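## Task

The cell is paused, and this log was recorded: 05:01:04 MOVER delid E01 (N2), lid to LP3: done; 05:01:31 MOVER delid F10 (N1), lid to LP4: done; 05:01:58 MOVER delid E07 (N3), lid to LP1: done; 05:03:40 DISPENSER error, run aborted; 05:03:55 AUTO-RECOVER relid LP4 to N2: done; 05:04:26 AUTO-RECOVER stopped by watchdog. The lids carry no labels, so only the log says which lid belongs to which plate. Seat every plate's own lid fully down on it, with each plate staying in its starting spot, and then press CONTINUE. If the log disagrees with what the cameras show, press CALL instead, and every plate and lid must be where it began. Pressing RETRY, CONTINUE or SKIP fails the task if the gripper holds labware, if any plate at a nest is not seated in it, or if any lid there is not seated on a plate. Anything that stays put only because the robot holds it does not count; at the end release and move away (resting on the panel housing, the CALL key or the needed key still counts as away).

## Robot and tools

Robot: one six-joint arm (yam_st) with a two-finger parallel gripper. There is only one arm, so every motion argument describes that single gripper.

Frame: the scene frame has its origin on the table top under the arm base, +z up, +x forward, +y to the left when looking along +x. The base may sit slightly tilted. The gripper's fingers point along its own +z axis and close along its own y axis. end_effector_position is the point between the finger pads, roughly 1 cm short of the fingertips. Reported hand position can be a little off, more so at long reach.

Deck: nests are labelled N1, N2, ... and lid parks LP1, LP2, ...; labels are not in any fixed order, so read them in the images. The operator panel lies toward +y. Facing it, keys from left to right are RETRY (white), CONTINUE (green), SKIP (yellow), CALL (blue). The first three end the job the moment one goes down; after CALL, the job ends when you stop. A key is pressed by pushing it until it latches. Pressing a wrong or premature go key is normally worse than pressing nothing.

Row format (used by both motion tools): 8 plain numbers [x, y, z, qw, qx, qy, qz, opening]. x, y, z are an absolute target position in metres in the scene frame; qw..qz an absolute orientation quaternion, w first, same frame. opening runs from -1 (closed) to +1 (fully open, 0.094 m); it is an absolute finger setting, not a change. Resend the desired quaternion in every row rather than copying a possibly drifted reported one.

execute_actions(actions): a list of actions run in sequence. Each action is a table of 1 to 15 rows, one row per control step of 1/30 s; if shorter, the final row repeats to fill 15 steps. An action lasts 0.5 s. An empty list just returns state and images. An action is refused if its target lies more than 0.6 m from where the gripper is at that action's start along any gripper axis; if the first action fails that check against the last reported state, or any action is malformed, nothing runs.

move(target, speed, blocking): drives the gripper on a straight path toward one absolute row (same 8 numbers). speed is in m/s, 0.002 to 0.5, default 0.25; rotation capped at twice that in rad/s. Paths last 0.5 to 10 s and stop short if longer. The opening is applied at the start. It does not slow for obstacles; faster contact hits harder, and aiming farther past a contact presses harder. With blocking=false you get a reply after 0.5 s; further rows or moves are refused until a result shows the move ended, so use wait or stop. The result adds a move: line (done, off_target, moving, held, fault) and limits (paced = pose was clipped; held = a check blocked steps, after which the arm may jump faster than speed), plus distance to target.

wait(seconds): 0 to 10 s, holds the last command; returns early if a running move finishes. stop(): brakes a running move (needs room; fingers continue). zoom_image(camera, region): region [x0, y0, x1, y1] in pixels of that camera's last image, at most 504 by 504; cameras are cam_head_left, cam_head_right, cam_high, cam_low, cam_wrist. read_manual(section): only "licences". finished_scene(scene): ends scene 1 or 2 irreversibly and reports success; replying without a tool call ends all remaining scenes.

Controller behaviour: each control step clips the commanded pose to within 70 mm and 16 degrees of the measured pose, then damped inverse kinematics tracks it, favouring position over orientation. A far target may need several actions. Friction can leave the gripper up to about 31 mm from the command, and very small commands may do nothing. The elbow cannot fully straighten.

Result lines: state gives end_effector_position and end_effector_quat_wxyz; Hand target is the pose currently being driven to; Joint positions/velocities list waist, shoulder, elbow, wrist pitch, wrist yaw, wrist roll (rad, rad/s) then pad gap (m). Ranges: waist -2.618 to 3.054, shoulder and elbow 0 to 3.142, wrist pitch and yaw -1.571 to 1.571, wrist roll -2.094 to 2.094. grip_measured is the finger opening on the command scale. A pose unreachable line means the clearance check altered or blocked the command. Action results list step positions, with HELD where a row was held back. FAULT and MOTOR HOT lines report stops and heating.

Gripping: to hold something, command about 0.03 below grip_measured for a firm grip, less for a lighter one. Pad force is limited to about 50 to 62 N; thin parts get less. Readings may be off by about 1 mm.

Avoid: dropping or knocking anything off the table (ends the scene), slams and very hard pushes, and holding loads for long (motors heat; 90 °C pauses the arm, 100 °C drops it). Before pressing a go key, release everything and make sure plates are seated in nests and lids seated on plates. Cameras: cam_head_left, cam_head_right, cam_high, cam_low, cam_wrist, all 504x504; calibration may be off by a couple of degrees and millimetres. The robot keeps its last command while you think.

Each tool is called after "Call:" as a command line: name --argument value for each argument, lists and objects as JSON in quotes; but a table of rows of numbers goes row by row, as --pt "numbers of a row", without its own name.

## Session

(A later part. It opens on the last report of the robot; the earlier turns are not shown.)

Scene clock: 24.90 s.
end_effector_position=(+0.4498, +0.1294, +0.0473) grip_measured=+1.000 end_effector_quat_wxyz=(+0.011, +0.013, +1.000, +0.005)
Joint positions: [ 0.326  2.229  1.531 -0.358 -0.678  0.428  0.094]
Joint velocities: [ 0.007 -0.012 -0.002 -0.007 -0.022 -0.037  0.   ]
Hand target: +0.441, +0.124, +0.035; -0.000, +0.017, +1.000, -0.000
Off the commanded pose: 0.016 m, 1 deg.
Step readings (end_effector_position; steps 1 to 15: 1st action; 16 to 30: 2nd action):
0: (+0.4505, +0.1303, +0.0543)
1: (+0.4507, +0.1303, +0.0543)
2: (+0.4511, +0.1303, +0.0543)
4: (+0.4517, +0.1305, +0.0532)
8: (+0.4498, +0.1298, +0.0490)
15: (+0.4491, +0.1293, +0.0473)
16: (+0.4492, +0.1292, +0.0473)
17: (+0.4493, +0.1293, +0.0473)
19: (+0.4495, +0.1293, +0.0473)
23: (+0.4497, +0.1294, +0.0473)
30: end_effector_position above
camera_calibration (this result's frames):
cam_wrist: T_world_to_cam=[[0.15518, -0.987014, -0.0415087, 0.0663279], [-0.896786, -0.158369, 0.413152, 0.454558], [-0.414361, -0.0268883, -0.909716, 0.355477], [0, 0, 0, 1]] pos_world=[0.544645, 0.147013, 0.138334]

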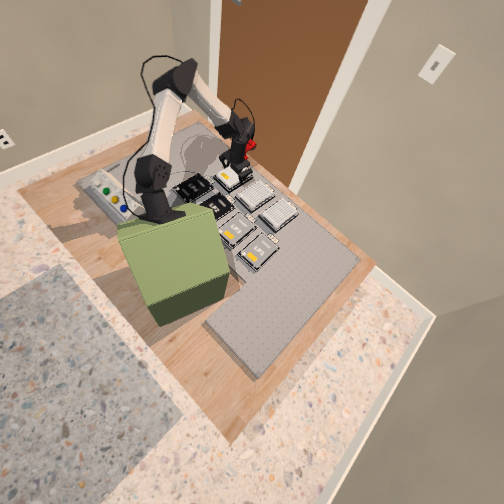

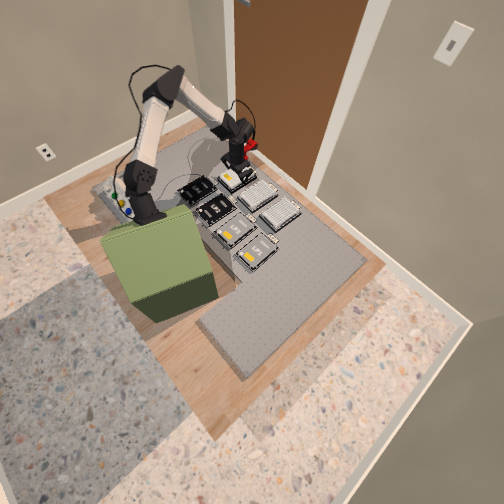

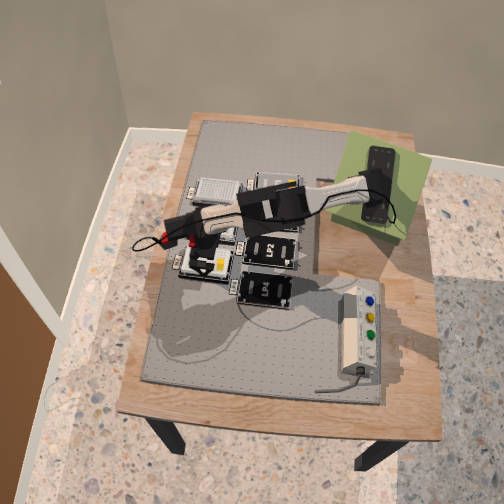

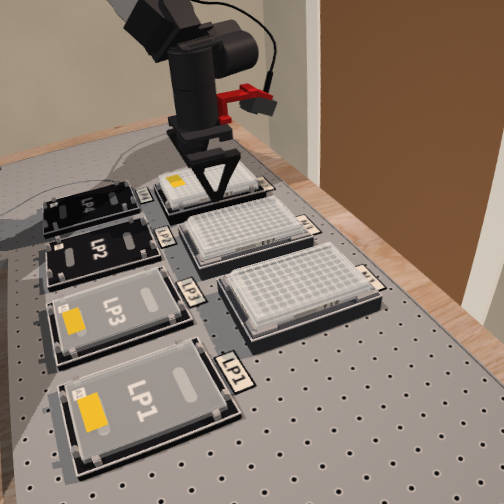

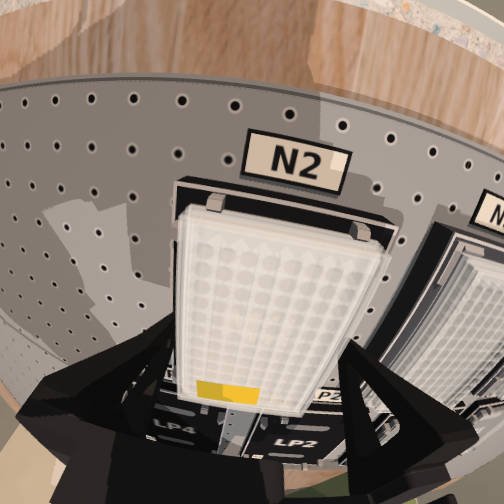

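Call:
zoom_image --camera "cam_low" --region '[150, 140, 280, 240]'

Call:
zoom_image --camera "cam_wrist" --region '[130, 250, 400, 440]'

Region (150, 140, 280, 240) of cam_low's 504x504 image, scaled by 3.877, with more detail than that image has; it fills the top 388 rows of this view, and the rest is white.

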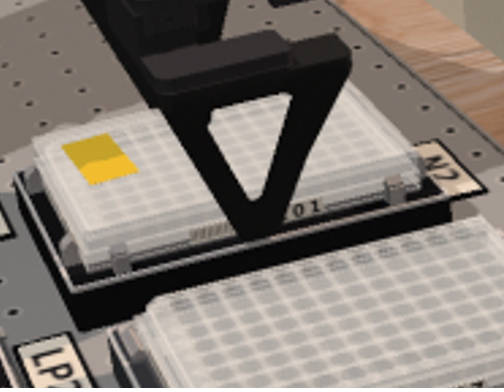

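Region (130, 250, 400, 440) of cam_wrist's 504x504 image, scaled by 1.867, with more detail than that image has; it fills the top 355 rows of this view, and the rest is white.

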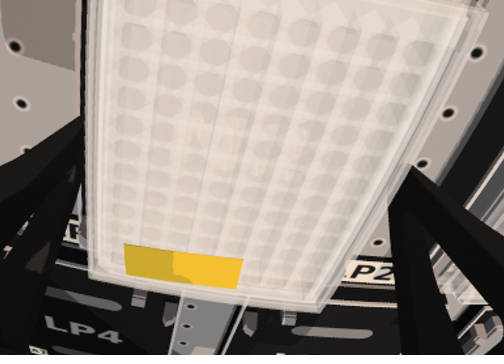

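Call:
execute_actions --actions '[[[0.441,0.1245,0.035,0,0.0175,0.9998,0,0.9],[0.441,0.1245,0.035,0,0.0175,0.9998,0,0.85],[0.441,0.1245,0.035,0,0.0175,0.9998,0,0.8],[0.441,0.1245,0.035,0,0.0175,0.9998,0,0.75]],[[0.441,0.1245,0.035,0,0.0175,0.9998,0,0.75]]]'

Scene clock: 26.63 s.
end_effector_position=(+0.4499, +0.1310, +0.0467) grip_measured=+0.793 end_effector_quat_wxyz=(+0.011, +0.011, +1.000, +0.007)
Joint positions: [ 0.329  2.229  1.531 -0.353 -0.68   0.429  0.084]
Joint velocities: [ 0.012 -0.012 -0.007  0.022  0.066  0.037 -0.   ]
Hand target: +0.441, +0.125, +0.035; -0.000, +0.017, +1.000, -0.000
Off the commanded pose: 0.016 m, 2 deg.
Step readings (end_effector_position; steps 1 to 15: 1st action; 16 to 30: 2nd action):
0: (+0.4498, +0.1294, +0.0473)
1: (+0.4498, +0.1294, +0.0473)
2: (+0.4499, +0.1298, +0.0473)
4: (+0.4498, +0.1310, +0.0467)
8: (+0.4499, +0.1310, +0.0467)
15: (+0.4499, +0.1310, +0.0467)
16: (+0.4499, +0.1310, +0.0467)
17: (+0.4499, +0.1310, +0.0467)
19: (+0.4499, +0.1310, +0.0467)
23: (+0.4499, +0.1310, +0.0467)
30: end_effector_position above
camera_calibration (this result's frames):
cam_wrist: T_world_to_cam=[[0.15891, -0.986236, -0.0456686, 0.0663017], [-0.896457, -0.163516, 0.411858, 0.455767], [-0.413657, -0.0245084, -0.910103, 0.354398], [0, 0, 0, 1]] pos_world=[0.544639, 0.1486, 0.137856]

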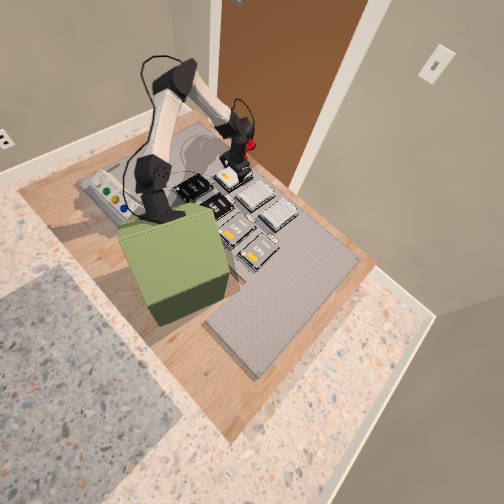

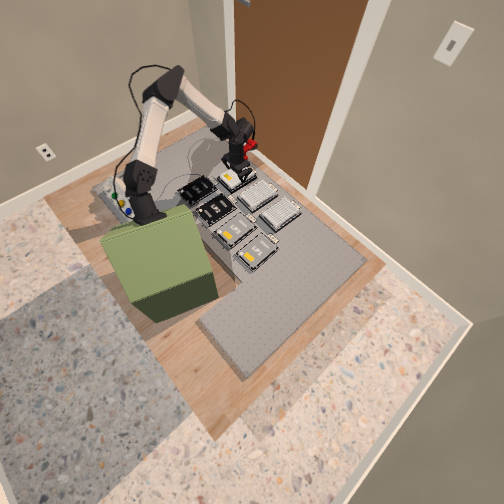

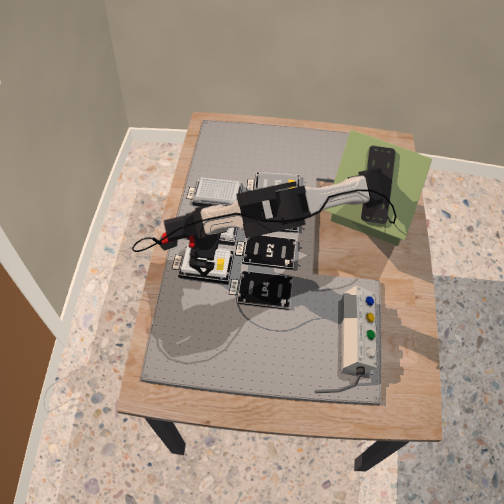

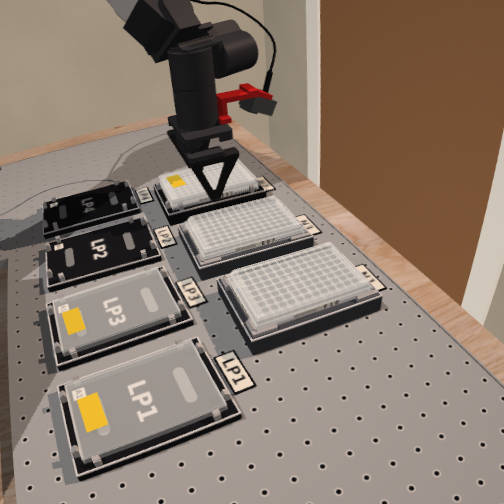

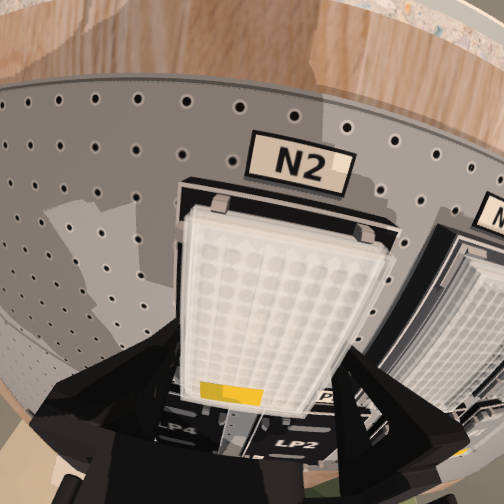

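Call:
move --target '[0.441, 0.126, 0.085, 0, 0.0175, 0.9998, 0, 0.75]' --speed 0.05

Call:
zoom_image --camera "cam_low" --region '[130, 100, 300, 240]'

Scene clock: 28.23 s.
end_effector_position=(+0.4497, +0.1317, +0.0806) grip_measured=+0.793 end_effector_quat_wxyz=(+0.008, +0.008, +1.000, +0.002)
Joint positions: [ 0.283  2.159  1.531 -0.47  -0.695  0.363  0.084]
Joint velocities: [-0.002  0.007  0.002 -0.081 -0.037 -0.051 -0.001]
Hand target: +0.441, +0.126, +0.085; -0.000, +0.018, +1.000, +0.000
Off the commanded pose: 0.011 m, 1 deg.
move: off_target
camera_calibration (this result's frames):
cam_wrist: T_world_to_cam=[[0.164384, -0.985728, -0.0363197, 0.0653166], [-0.892506, -0.164315, 0.420039, 0.439383], [-0.420012, -0.0366322, -0.906779, 0.389291], [0, 0, 0, 1]] pos_world=[0.544922, 0.150842, 0.170815]

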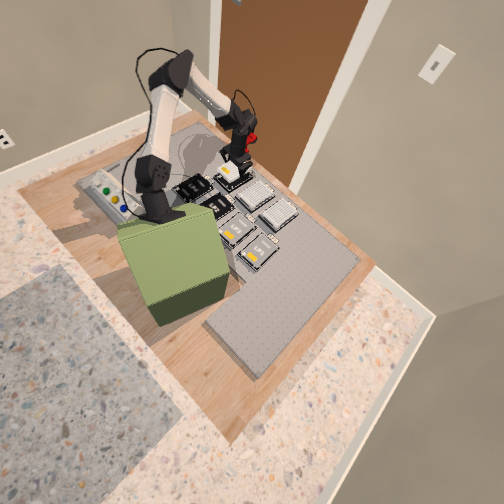

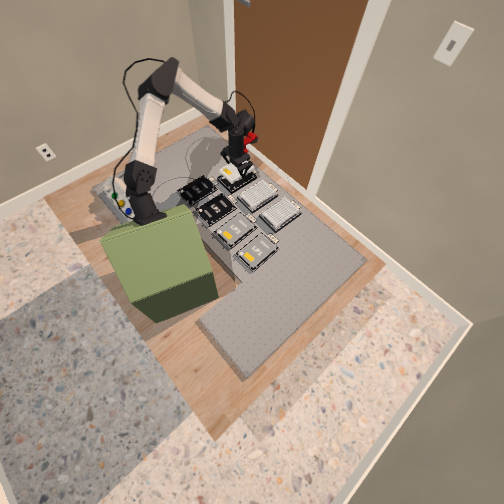

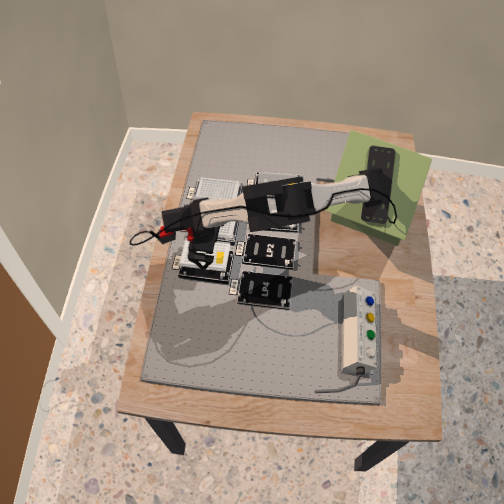

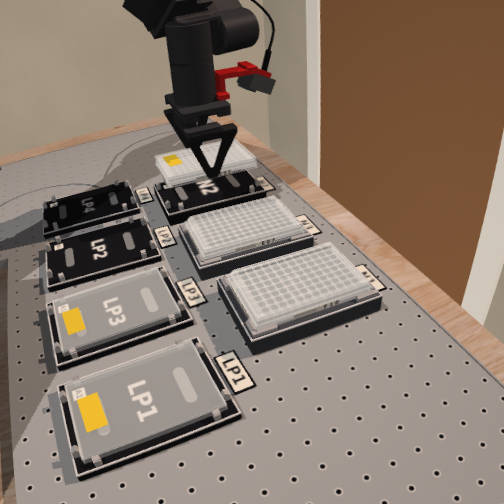

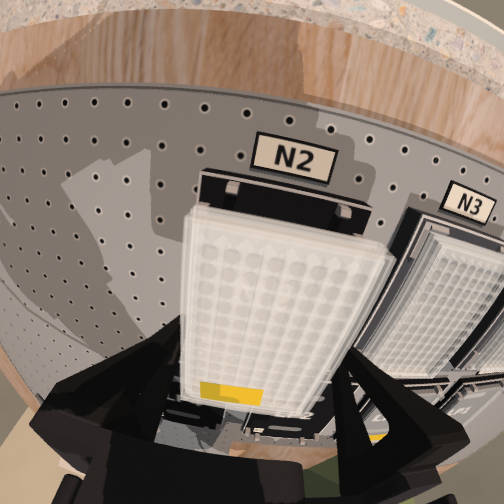

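Region (130, 100, 300, 240) of cam_low's 504x504 image, scaled by 2.965, with more detail than that image has; it fills the top 415 rows of this view, and the rest is white.

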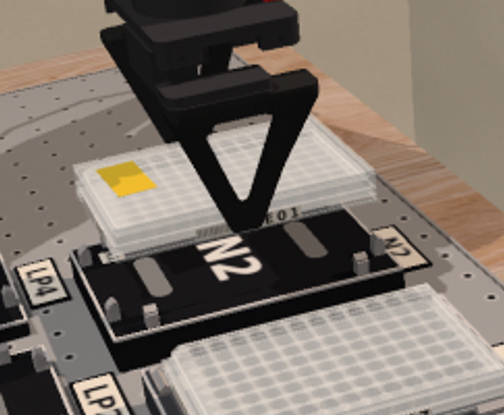

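Call:
move --target '[0.441, 0.1245, 0.052, 0, 0.0175, 0.9998, 0, 0.75]' --speed 0.04

Call:
zoom_image --camera "cam_low" --region '[140, 120, 290, 240]'

Call:
zoom_image --camera "cam_wrist" --region '[150, 150, 420, 420]'

Scene clock: 30.27 s.
end_effector_position=(+0.4511, +0.1314, +0.0631) grip_measured=+0.793 end_effector_quat_wxyz=(+0.011, +0.009, +1.000, +0.006)
Joint positions: [ 0.306  2.196  1.531 -0.405 -0.69   0.399  0.084]
Joint velocities: [-0.002  0.012 -0.002 -0.007  0.051  0.007  0.001]
Hand target: +0.441, +0.125, +0.052; -0.000, +0.017, +1.000, -0.000
Off the commanded pose: 0.017 m, 2 deg.
move: off_target
camera_calibration (this result's frames):
cam_wrist: T_world_to_cam=[[0.161504, -0.985923, -0.043271, 0.0658826], [-0.895768, -0.164854, 0.412824, 0.449917], [-0.414146, -0.027912, -0.909783, 0.370461], [0, 0, 0, 1]] pos_world=[0.545805, 0.149466, 0.154154]

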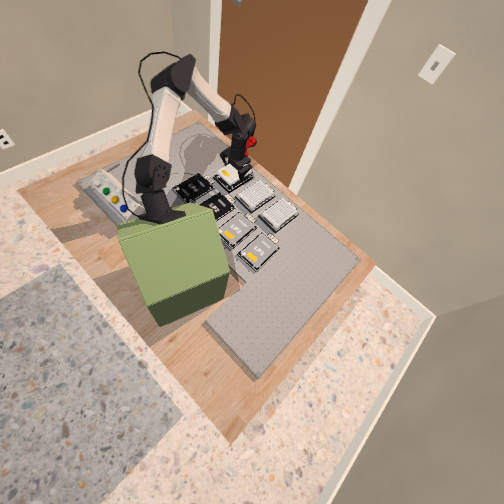

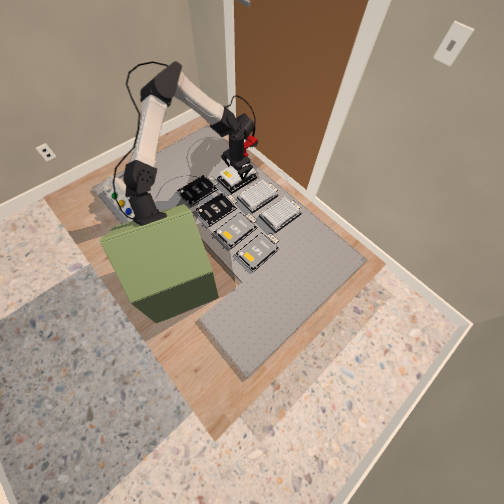

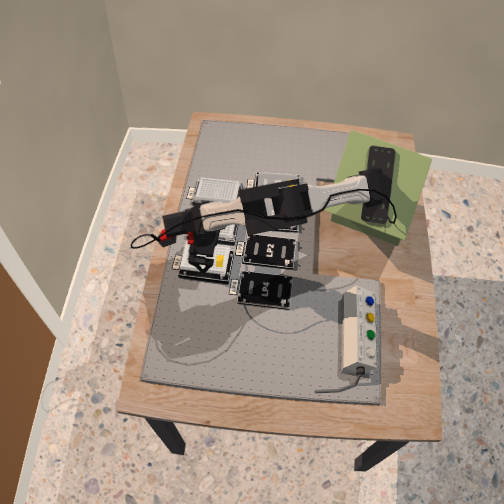

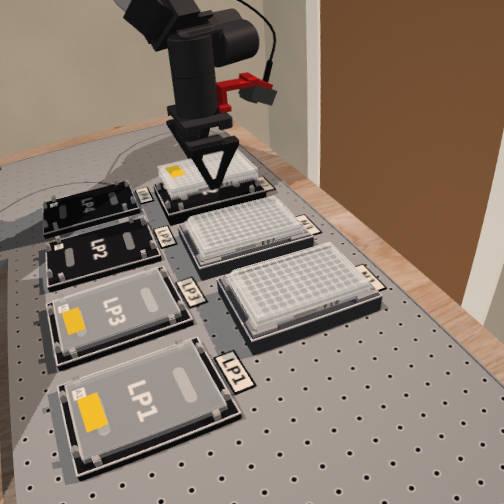

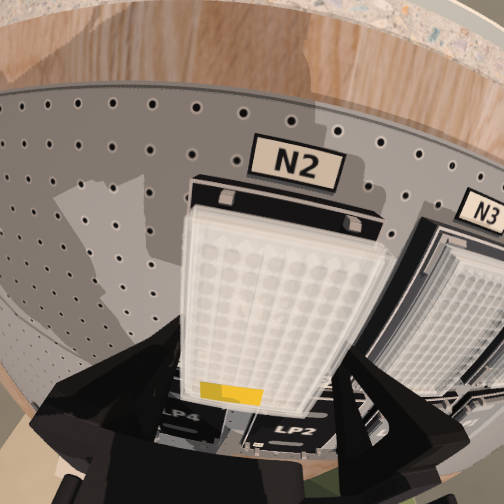

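Region (140, 120, 290, 240) of cam_low's 504x504 image, scaled by 3.360, with more detail than that image has; it fills the top 403 rows of this view, and the rest is white.

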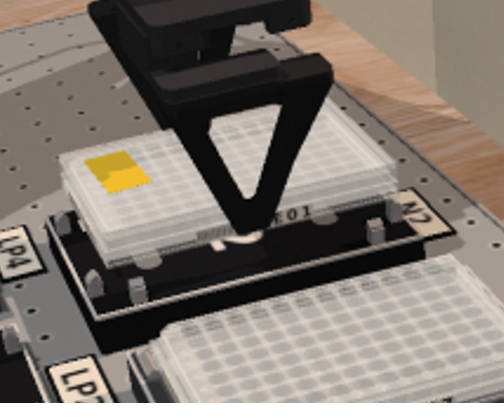

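Region (150, 150, 420, 420) of cam_wrist's 504x504 image, scaled by 1.867, with more detail than that image has.

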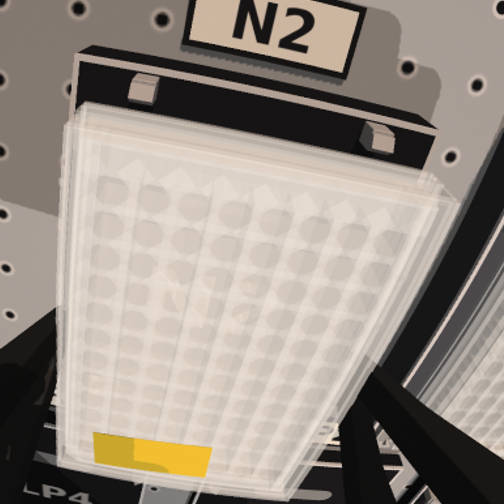

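Call:
move --target '[0.440, 0.1245, 0.035, 0, 0.0175, 0.9998, 0, 0.75]' --speed 0.02

Call:
zoom_image --camera "cam_low" --region '[140, 120, 290, 240]'

Scene clock: 32.37 s.
end_effector_position=(+0.4521, +0.1321, +0.0546) grip_measured=+0.793 end_effector_quat_wxyz=(+0.015, +0.008, +1.000, +0.004)
Joint positions: [ 0.32   2.211  1.531 -0.372 -0.677  0.418  0.084]
Joint velocities: [-0.012  0.002  0.012 -0.051  0.007 -0.125  0.   ]
Hand target: +0.439, +0.124, +0.036; -0.000, +0.017, +1.000, -0.001
Off the commanded pose: 0.024 m, 2 deg.
move: off_target
camera_calibration (this result's frames):
cam_wrist: T_world_to_cam=[[0.164691, -0.985579, -0.0388602, 0.0643546], [-0.898572, -0.166166, 0.406149, 0.45629], [-0.406749, -0.0319703, -0.91298, 0.36056], [0, 0, 0, 1]] pos_world=[0.546068, 0.150774, 0.146363]

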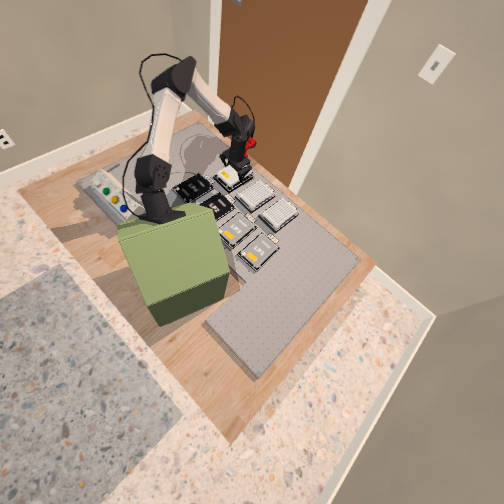

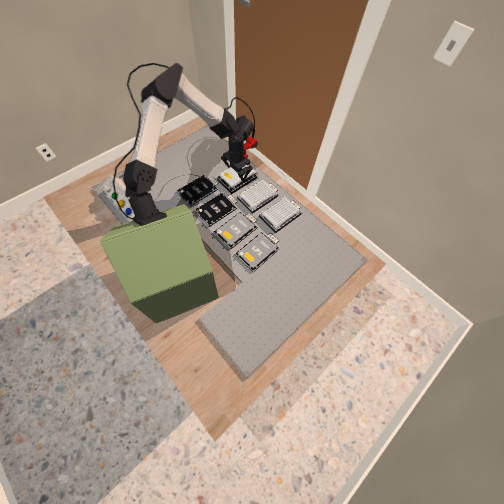

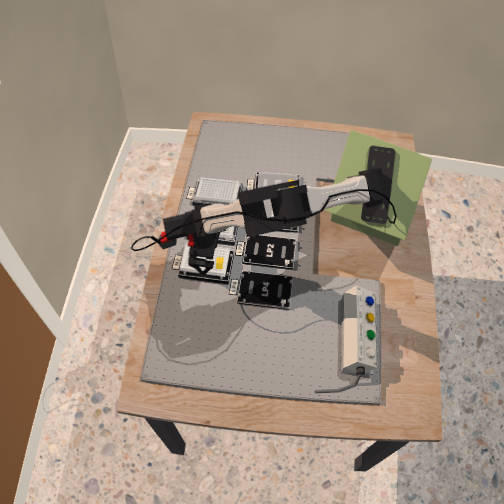

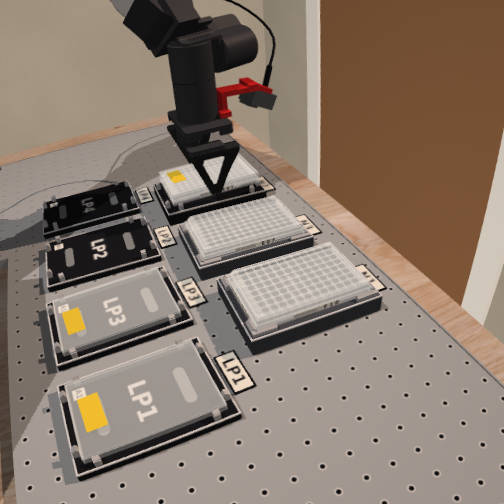

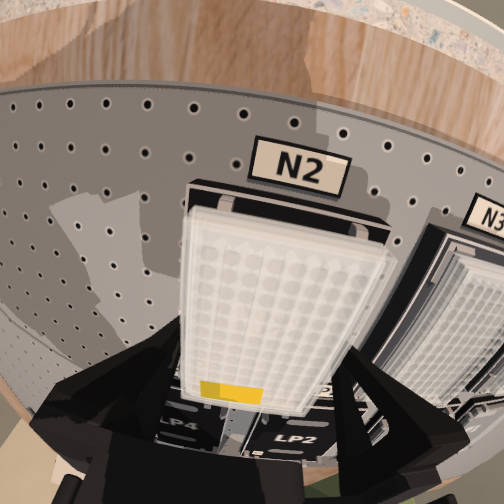

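Region (140, 120, 290, 240) of cam_low's 504x504 image, scaled by 3.360, with more detail than that image has; it fills the top 403 rows of this view, and the rest is white.

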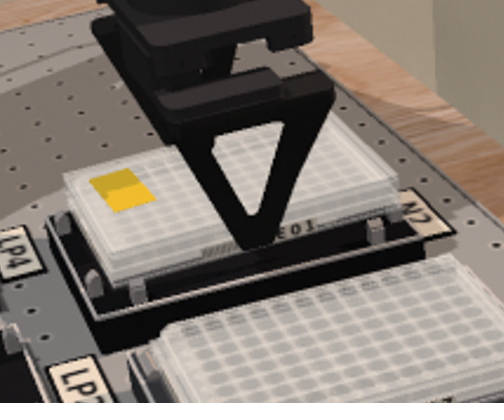

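Call:
execute_actions --actions '[[[0.440,0.1245,0.046,0,0.0175,0.9998,0,0.75],[0.439,0.1245,0.046,0,0.0175,0.9998,0,0.75],[0.438,0.1245,0.046,0,0.0175,0.9998,0,0.75],[0.437,0.1245,0.046,0,0.0175,0.9998,0,0.75],[0.436,0.1245,0.046,0,0.0175,0.9998,0,0.75],[0.435,0.1245,0.046,0,0.0175,0.9998,0,0.75]]]'

Scene clock: 33.27 s.
end_effector_position=(+0.4495, +0.1306, +0.0526) grip_measured=+0.793 end_effector_quat_wxyz=(+0.015, +0.010, +1.000, +0.008)
Joint positions: [ 0.32   2.211  1.514 -0.351 -0.684  0.423  0.084]
Joint velocities: [ 0.007 -0.012 -0.012  0.037 -0.007 -0.066 -0.   ]
Hand target: +0.435, +0.125, +0.046; -0.000, +0.017, +1.000, -0.000
Off the commanded pose: 0.017 m, 2 deg.
Step readings (end_effector_position):
0: (+0.4521, +0.1321, +0.0546)
1: (+0.4521, +0.1321, +0.0546)
2: (+0.4521, +0.1321, +0.0546)
4: (+0.4515, +0.1317, +0.0544)
8: (+0.4494, +0.1306, +0.0529)
15: end_effector_position above
camera_calibration (this result's frames):
cam_wrist: T_world_to_cam=[[0.160897, -0.985875, -0.0465097, 0.0653876], [-0.898808, -0.16583, 0.405764, 0.454566], [-0.407746, -0.0234831, -0.912794, 0.356893], [0, 0, 0, 1]] pos_world=[0.543568, 0.148226, 0.144364]

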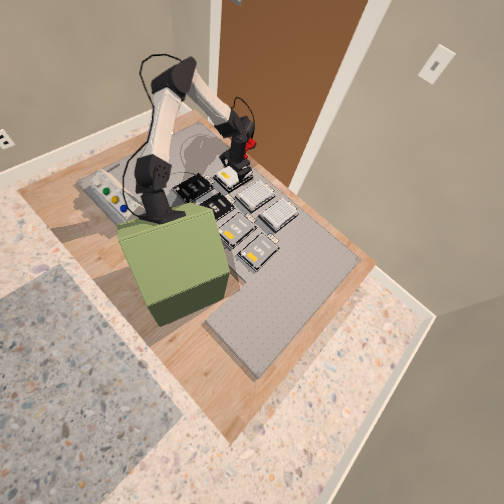

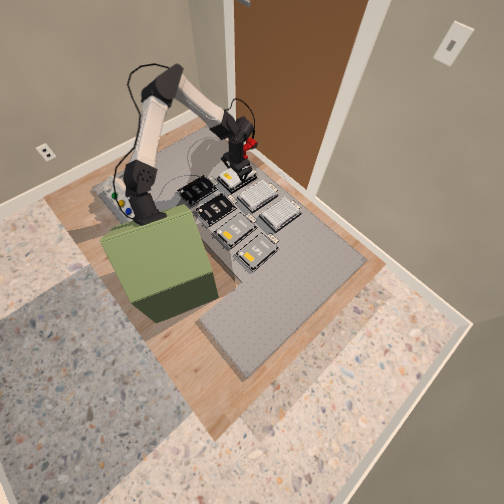

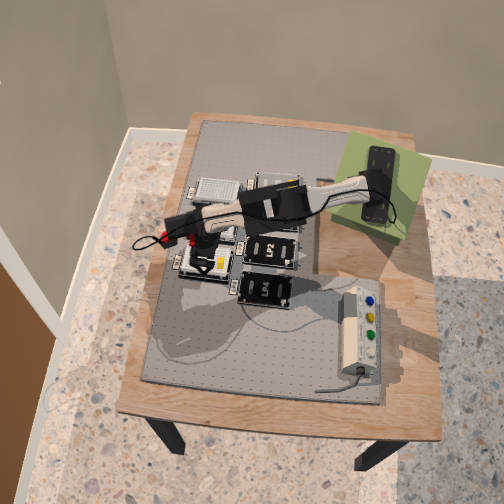

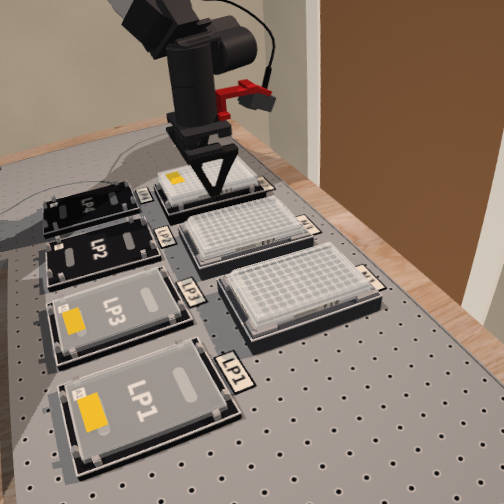

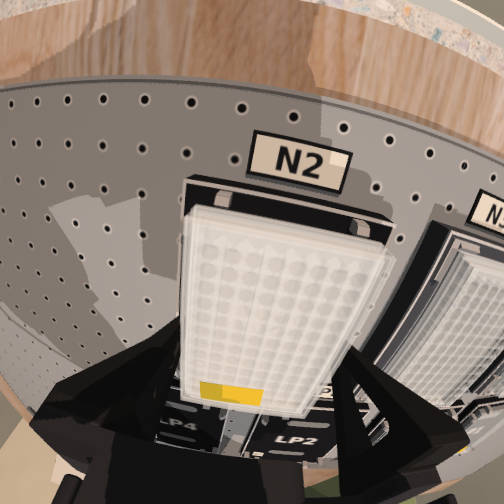

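Now aligned (0.4495, 0.1306). Step down.

Call:
execute_actions --actions '[[[0.435,0.1245,0.043,0,0.0175,0.9998,0,0.75],[0.435,0.1245,0.040,0,0.0175,0.9998,0,0.75],[0.435,0.1245,0.037,0,0.0175,0.9998,0,0.75],[0.435,0.1245,0.034,0,0.0175,0.9998,0,0.75]],[[0.435,0.1245,0.034,0,0.0175,0.9998,0,0.75]]]'

Call:
zoom_image --camera "cam_low" --region '[140, 120, 290, 240]'

Scene clock: 34.57 s.
end_effector_position=(+0.4498, +0.1321, +0.0499) grip_measured=+0.793 end_effector_quat_wxyz=(+0.018, +0.010, +1.000, +0.002)
Joint positions: [ 0.33   2.211  1.514 -0.343 -0.666  0.436  0.084]
Joint velocities: [-0.012  0.002 -0.002 -0.007  0.022 -0.051  0.   ]
Hand target: +0.435, +0.125, +0.035; -0.000, +0.017, +1.000, -0.000
Off the commanded pose: 0.023 m, 2 deg.
Step readings (end_effector_position; steps 1 to 15: 1st action; 16 to 30: 2nd action):
0: (+0.4495, +0.1307, +0.0526)
1: (+0.4497, +0.1308, +0.0526)
2: (+0.4496, +0.1311, +0.0524)
4: (+0.4498, +0.1318, +0.0516)
8: (+0.4498, +0.1320, +0.0502)
15: (+0.4498, +0.1321, +0.0499)
16: (+0.4498, +0.1321, +0.0499)
17: (+0.4498, +0.1321, +0.0499)
19: (+0.4498, +0.1321, +0.0499)
23: (+0.4498, +0.1321, +0.0499)
30: end_effector_position above
camera_calibration (this result's frames):
cam_wrist: T_world_to_cam=[[0.160459, -0.986447, -0.0342817, 0.0662924], [-0.901444, -0.160603, 0.402002, 0.456923], [-0.40206, -0.033602, -0.914997, 0.353494], [0, 0, 0, 1]] pos_world=[0.543379, 0.150655, 0.142034]

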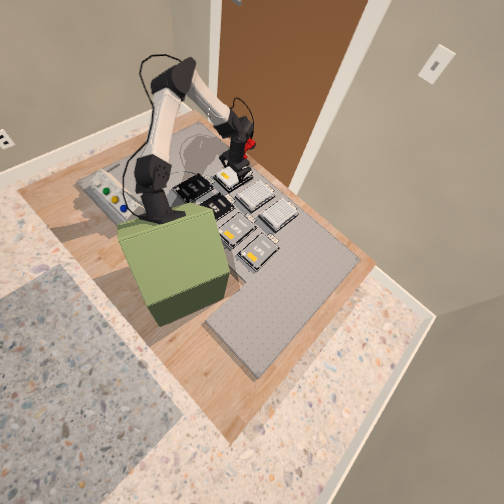

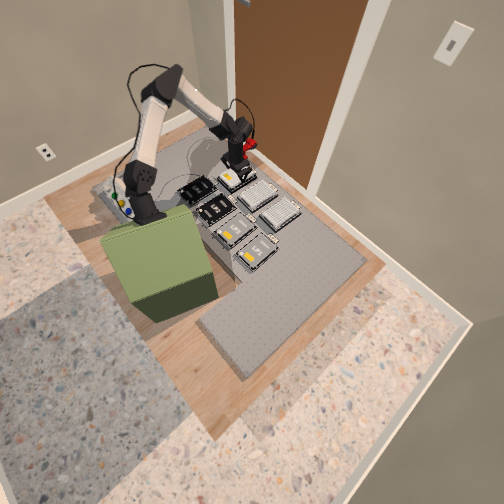

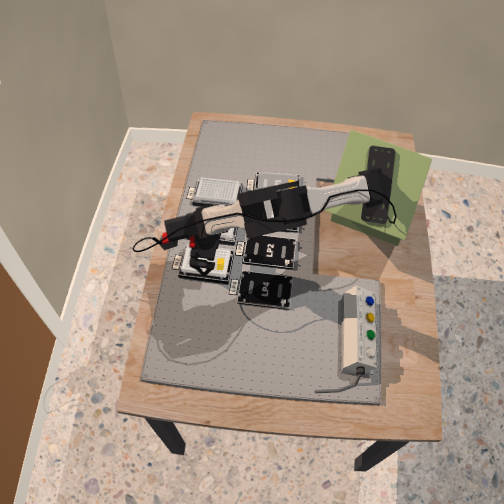

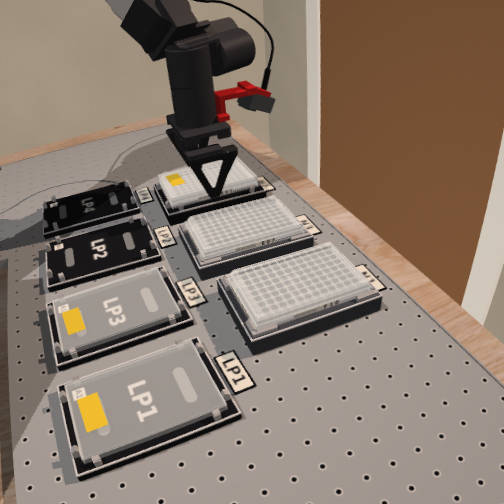

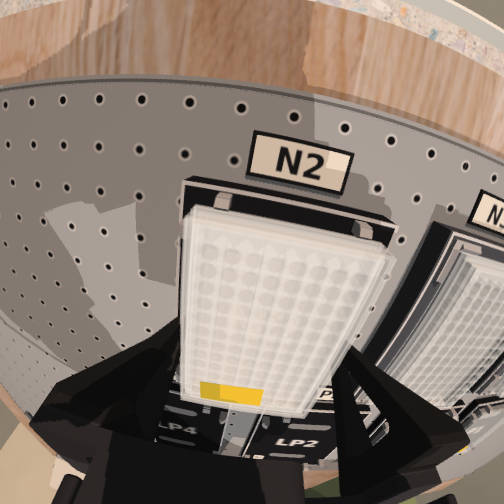

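Region (140, 120, 290, 240) of cam_low's 504x504 image, scaled by 3.360, with more detail than that image has; it fills the top 403 rows of this view, and the rest is white.

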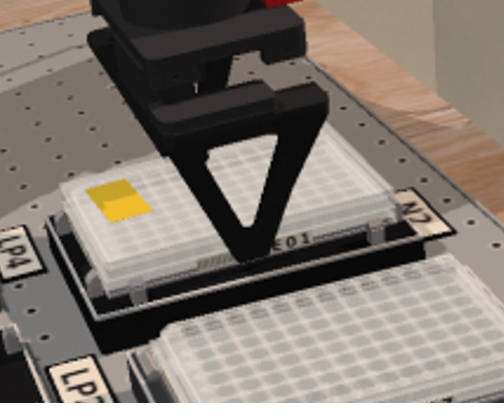

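Call:
execute_actions --actions '[[[0.436,0.124,0.032,0,0.0175,0.9998,0,0.75],[0.436,0.124,0.030,0,0.0175,0.9998,0,0.75],[0.436,0.124,0.028,0,0.0175,0.9998,0,0.75]]]'

Scene clock: 35.47 s.
end_effector_position=(+0.4499, +0.1316, +0.0467) grip_measured=+0.793 end_effector_quat_wxyz=(+0.018, +0.010, +1.000, +0.005)
Joint positions: [ 0.332  2.219  1.514 -0.33  -0.671  0.44   0.084]
Joint velocities: [-0.002 -0.007  0.007  0.007 -0.037 -0.022 -0.   ]
Hand target: +0.436, +0.124, +0.029; -0.000, +0.017, +1.000, -0.000
Off the commanded pose: 0.025 m, 2 deg.
Step readings (end_effector_position):
0: (+0.4498, +0.1321, +0.0499)
1: (+0.4497, +0.1316, +0.0494)
2: (+0.4499, +0.1313, +0.0486)
4: (+0.4496, +0.1314, +0.0467)
8: (+0.4499, +0.1316, +0.0467)
15: end_effector_position above
camera_calibration (this result's frames):
cam_wrist: T_world_to_cam=[[0.160362, -0.986238, -0.0402272, 0.0659724], [-0.901391, -0.16293, 0.401183, 0.45848], [-0.402217, -0.0280741, -0.915114, 0.349964], [0, 0, 0, 1]] pos_world=[0.543451, 0.149589, 0.138976]

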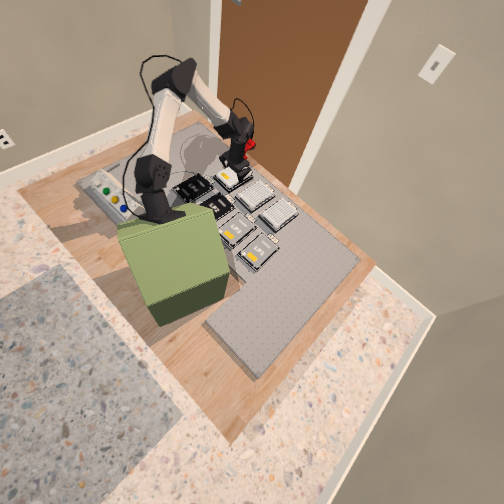

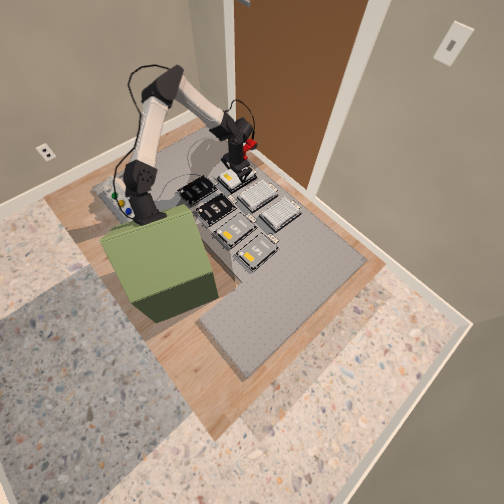

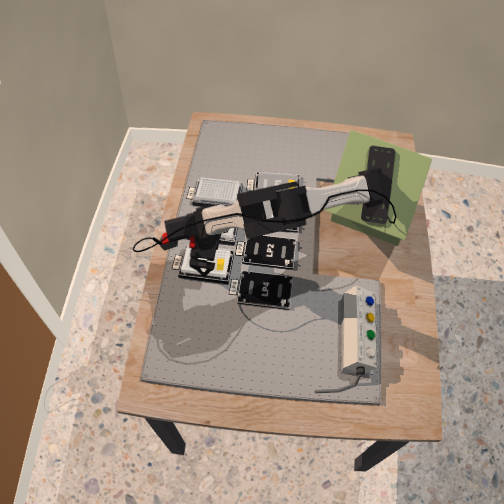

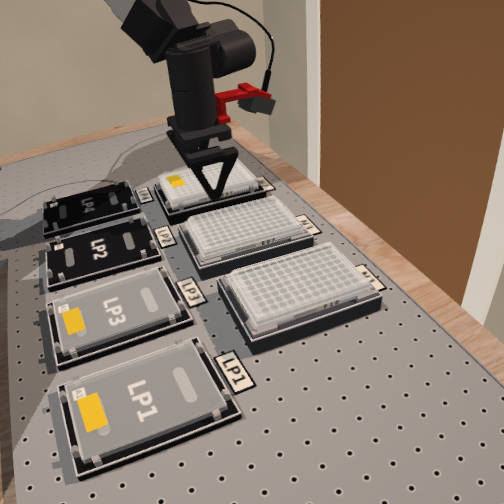

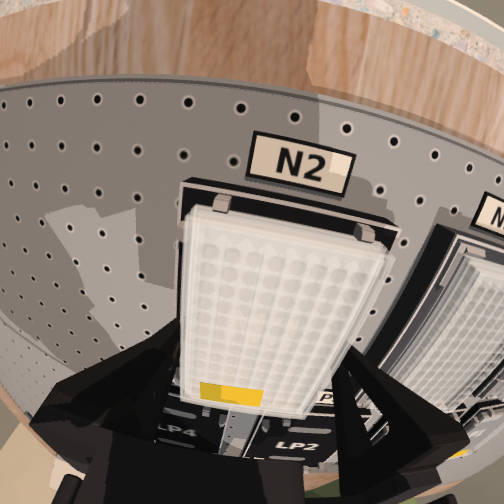

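Call:
execute_actions --actions '[[[0.438,0.1245,0.038,0,0.0175,0.9998,0,0.75],[0.438,0.1245,0.038,0,0.0175,0.9998,0,0.75],[0.438,0.1245,0.038,0,0.0175,0.9998,0,0.75],[0.438,0.1245,0.038,0,0.0175,0.9998,0,0.85],[0.438,0.1245,0.038,0,0.0175,0.9998,0,1]],[[0.440,0.125,0.045,0,0.0175,0.9998,0,1],[0.440,0.125,0.050,0,0.0175,0.9998,0,1],[0.440,0.125,0.055,0,0.0175,0.9998,0,1],[0.440,0.125,0.060,0,0.0175,0.9998,0,1]]]'

Call:
zoom_image --camera "cam_low" --region '[150, 150, 280, 240]'

Scene clock: 37.03 s.
end_effector_position=(+0.4438, +0.1280, +0.0540) grip_measured=+1.000 end_effector_quat_wxyz=(+0.004, +0.012, +1.000, +0.002)
Joint positions: [ 0.318  2.207  1.514 -0.387 -0.682  0.406  0.094]
Joint velocities: [ 0.012  0.012 -0.012 -0.007 -0.022 -0.007  0.   ]
Hand target: +0.440, +0.125, +0.060; -0.000, +0.018, +1.000, +0.000
Off the commanded pose: 0.008 m, 1 deg.
Step readings (end_effector_position; steps 1 to 15: 1st action; 16 to 30: 2nd action):
0: (+0.4499, +0.1316, +0.0467)
1: (+0.4498, +0.1316, +0.0467)
2: (+0.4498, +0.1316, +0.0467)
4: (+0.4498, +0.1317, +0.0467)
8: (+0.4493, +0.1318, +0.0465)
15: (+0.4493, +0.1318, +0.0465)
16: (+0.4489, +0.1316, +0.0465)
17: (+0.4481, +0.1314, +0.0465)
19: (+0.4457, +0.1297, +0.0470)
23: (+0.4439, +0.1273, +0.0501)
30: end_effector_position above
camera_calibration (this result's frames):
cam_wrist: T_world_to_cam=[[0.155445, -0.987088, -0.0386457, 0.0659449], [-0.890656, -0.156965, 0.426725, 0.442575], [-0.427281, -0.031912, -0.903556, 0.365068], [0, 0, 0, 1]] pos_world=[0.539917, 0.146212, 0.14355]

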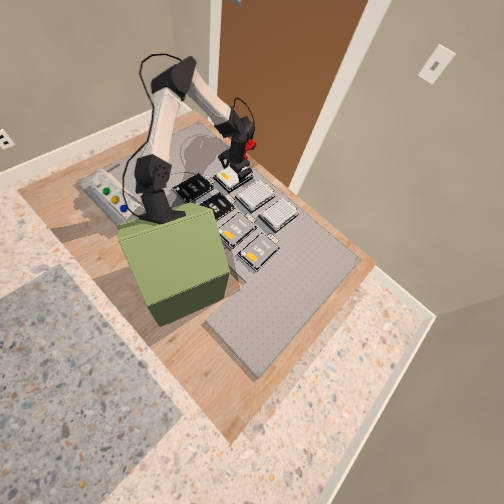

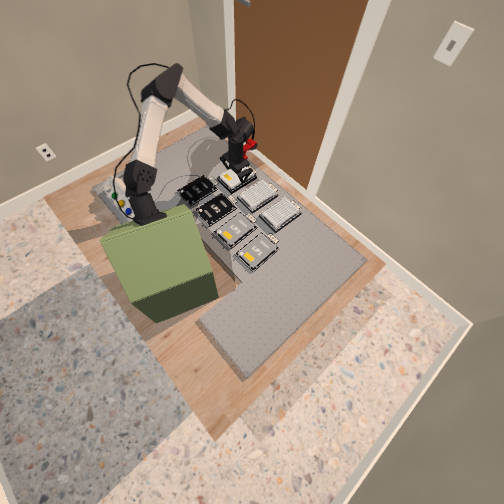

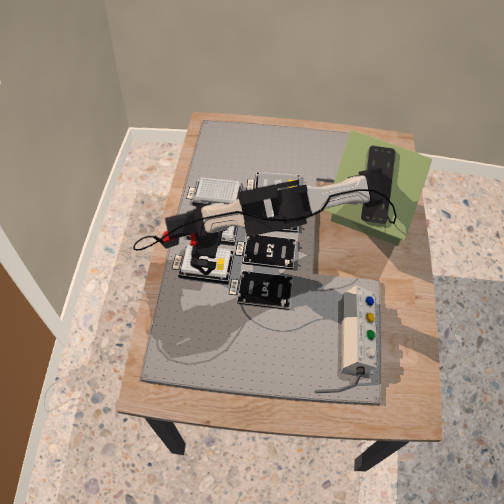

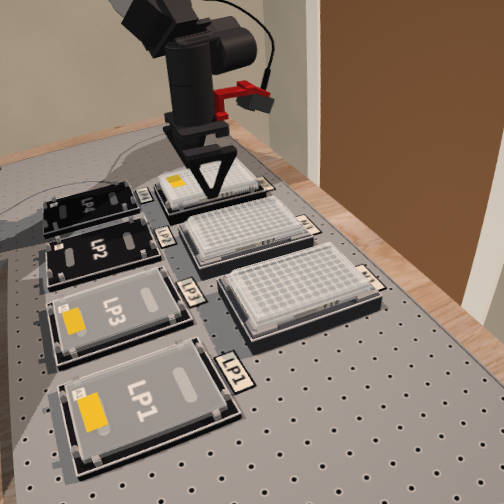

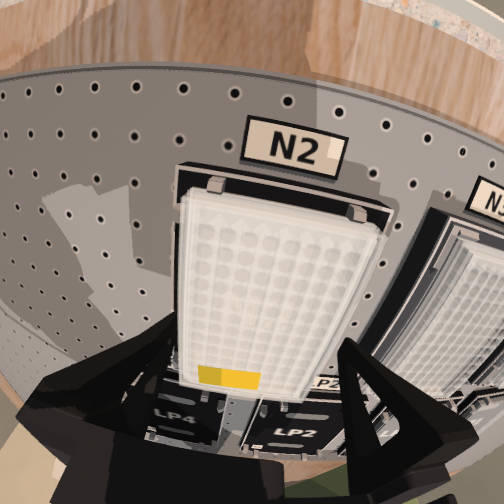

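Region (150, 150, 280, 240) of cam_low's 504x504 image, scaled by 3.877, with more detail than that image has; it fills the top 349 rows of this view, and the rest is white.

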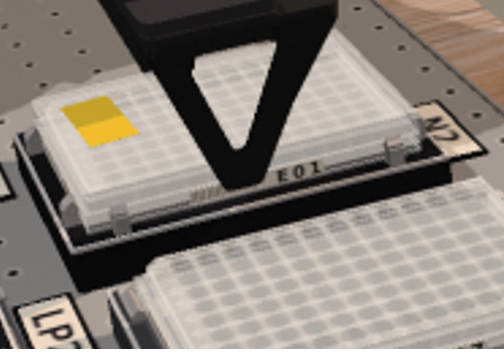

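Call:
zoom_image --camera "cam_low" --region '[130, 330, 260, 480]'

Call:
zoom_image --camera "cam_low" --region '[215, 240, 390, 360]'

Region (130, 330, 260, 480) of cam_low's 504x504 image, scaled by 3.360, with more detail than that image has; it fills the left 437 columns of this view, and the rest is white.

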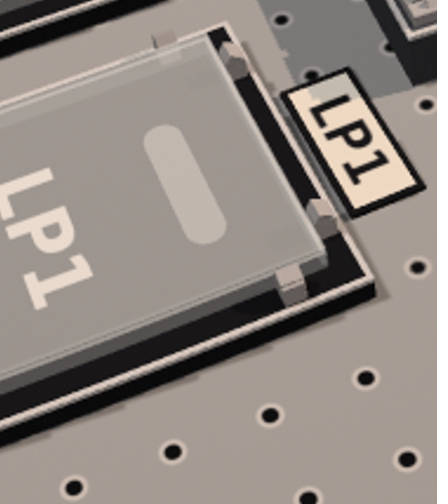

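Region (215, 240, 390, 360) of cam_low's 504x504 image, scaled by 2.880, with more detail than that image has; it fills the top 346 rows of this view, and the rest is white.

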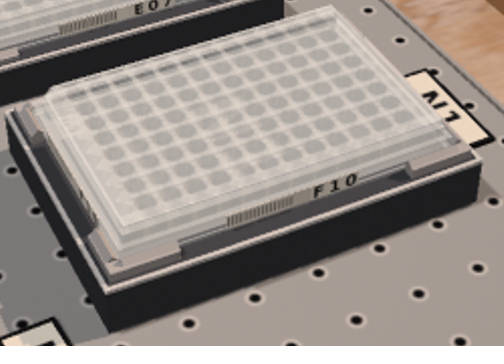

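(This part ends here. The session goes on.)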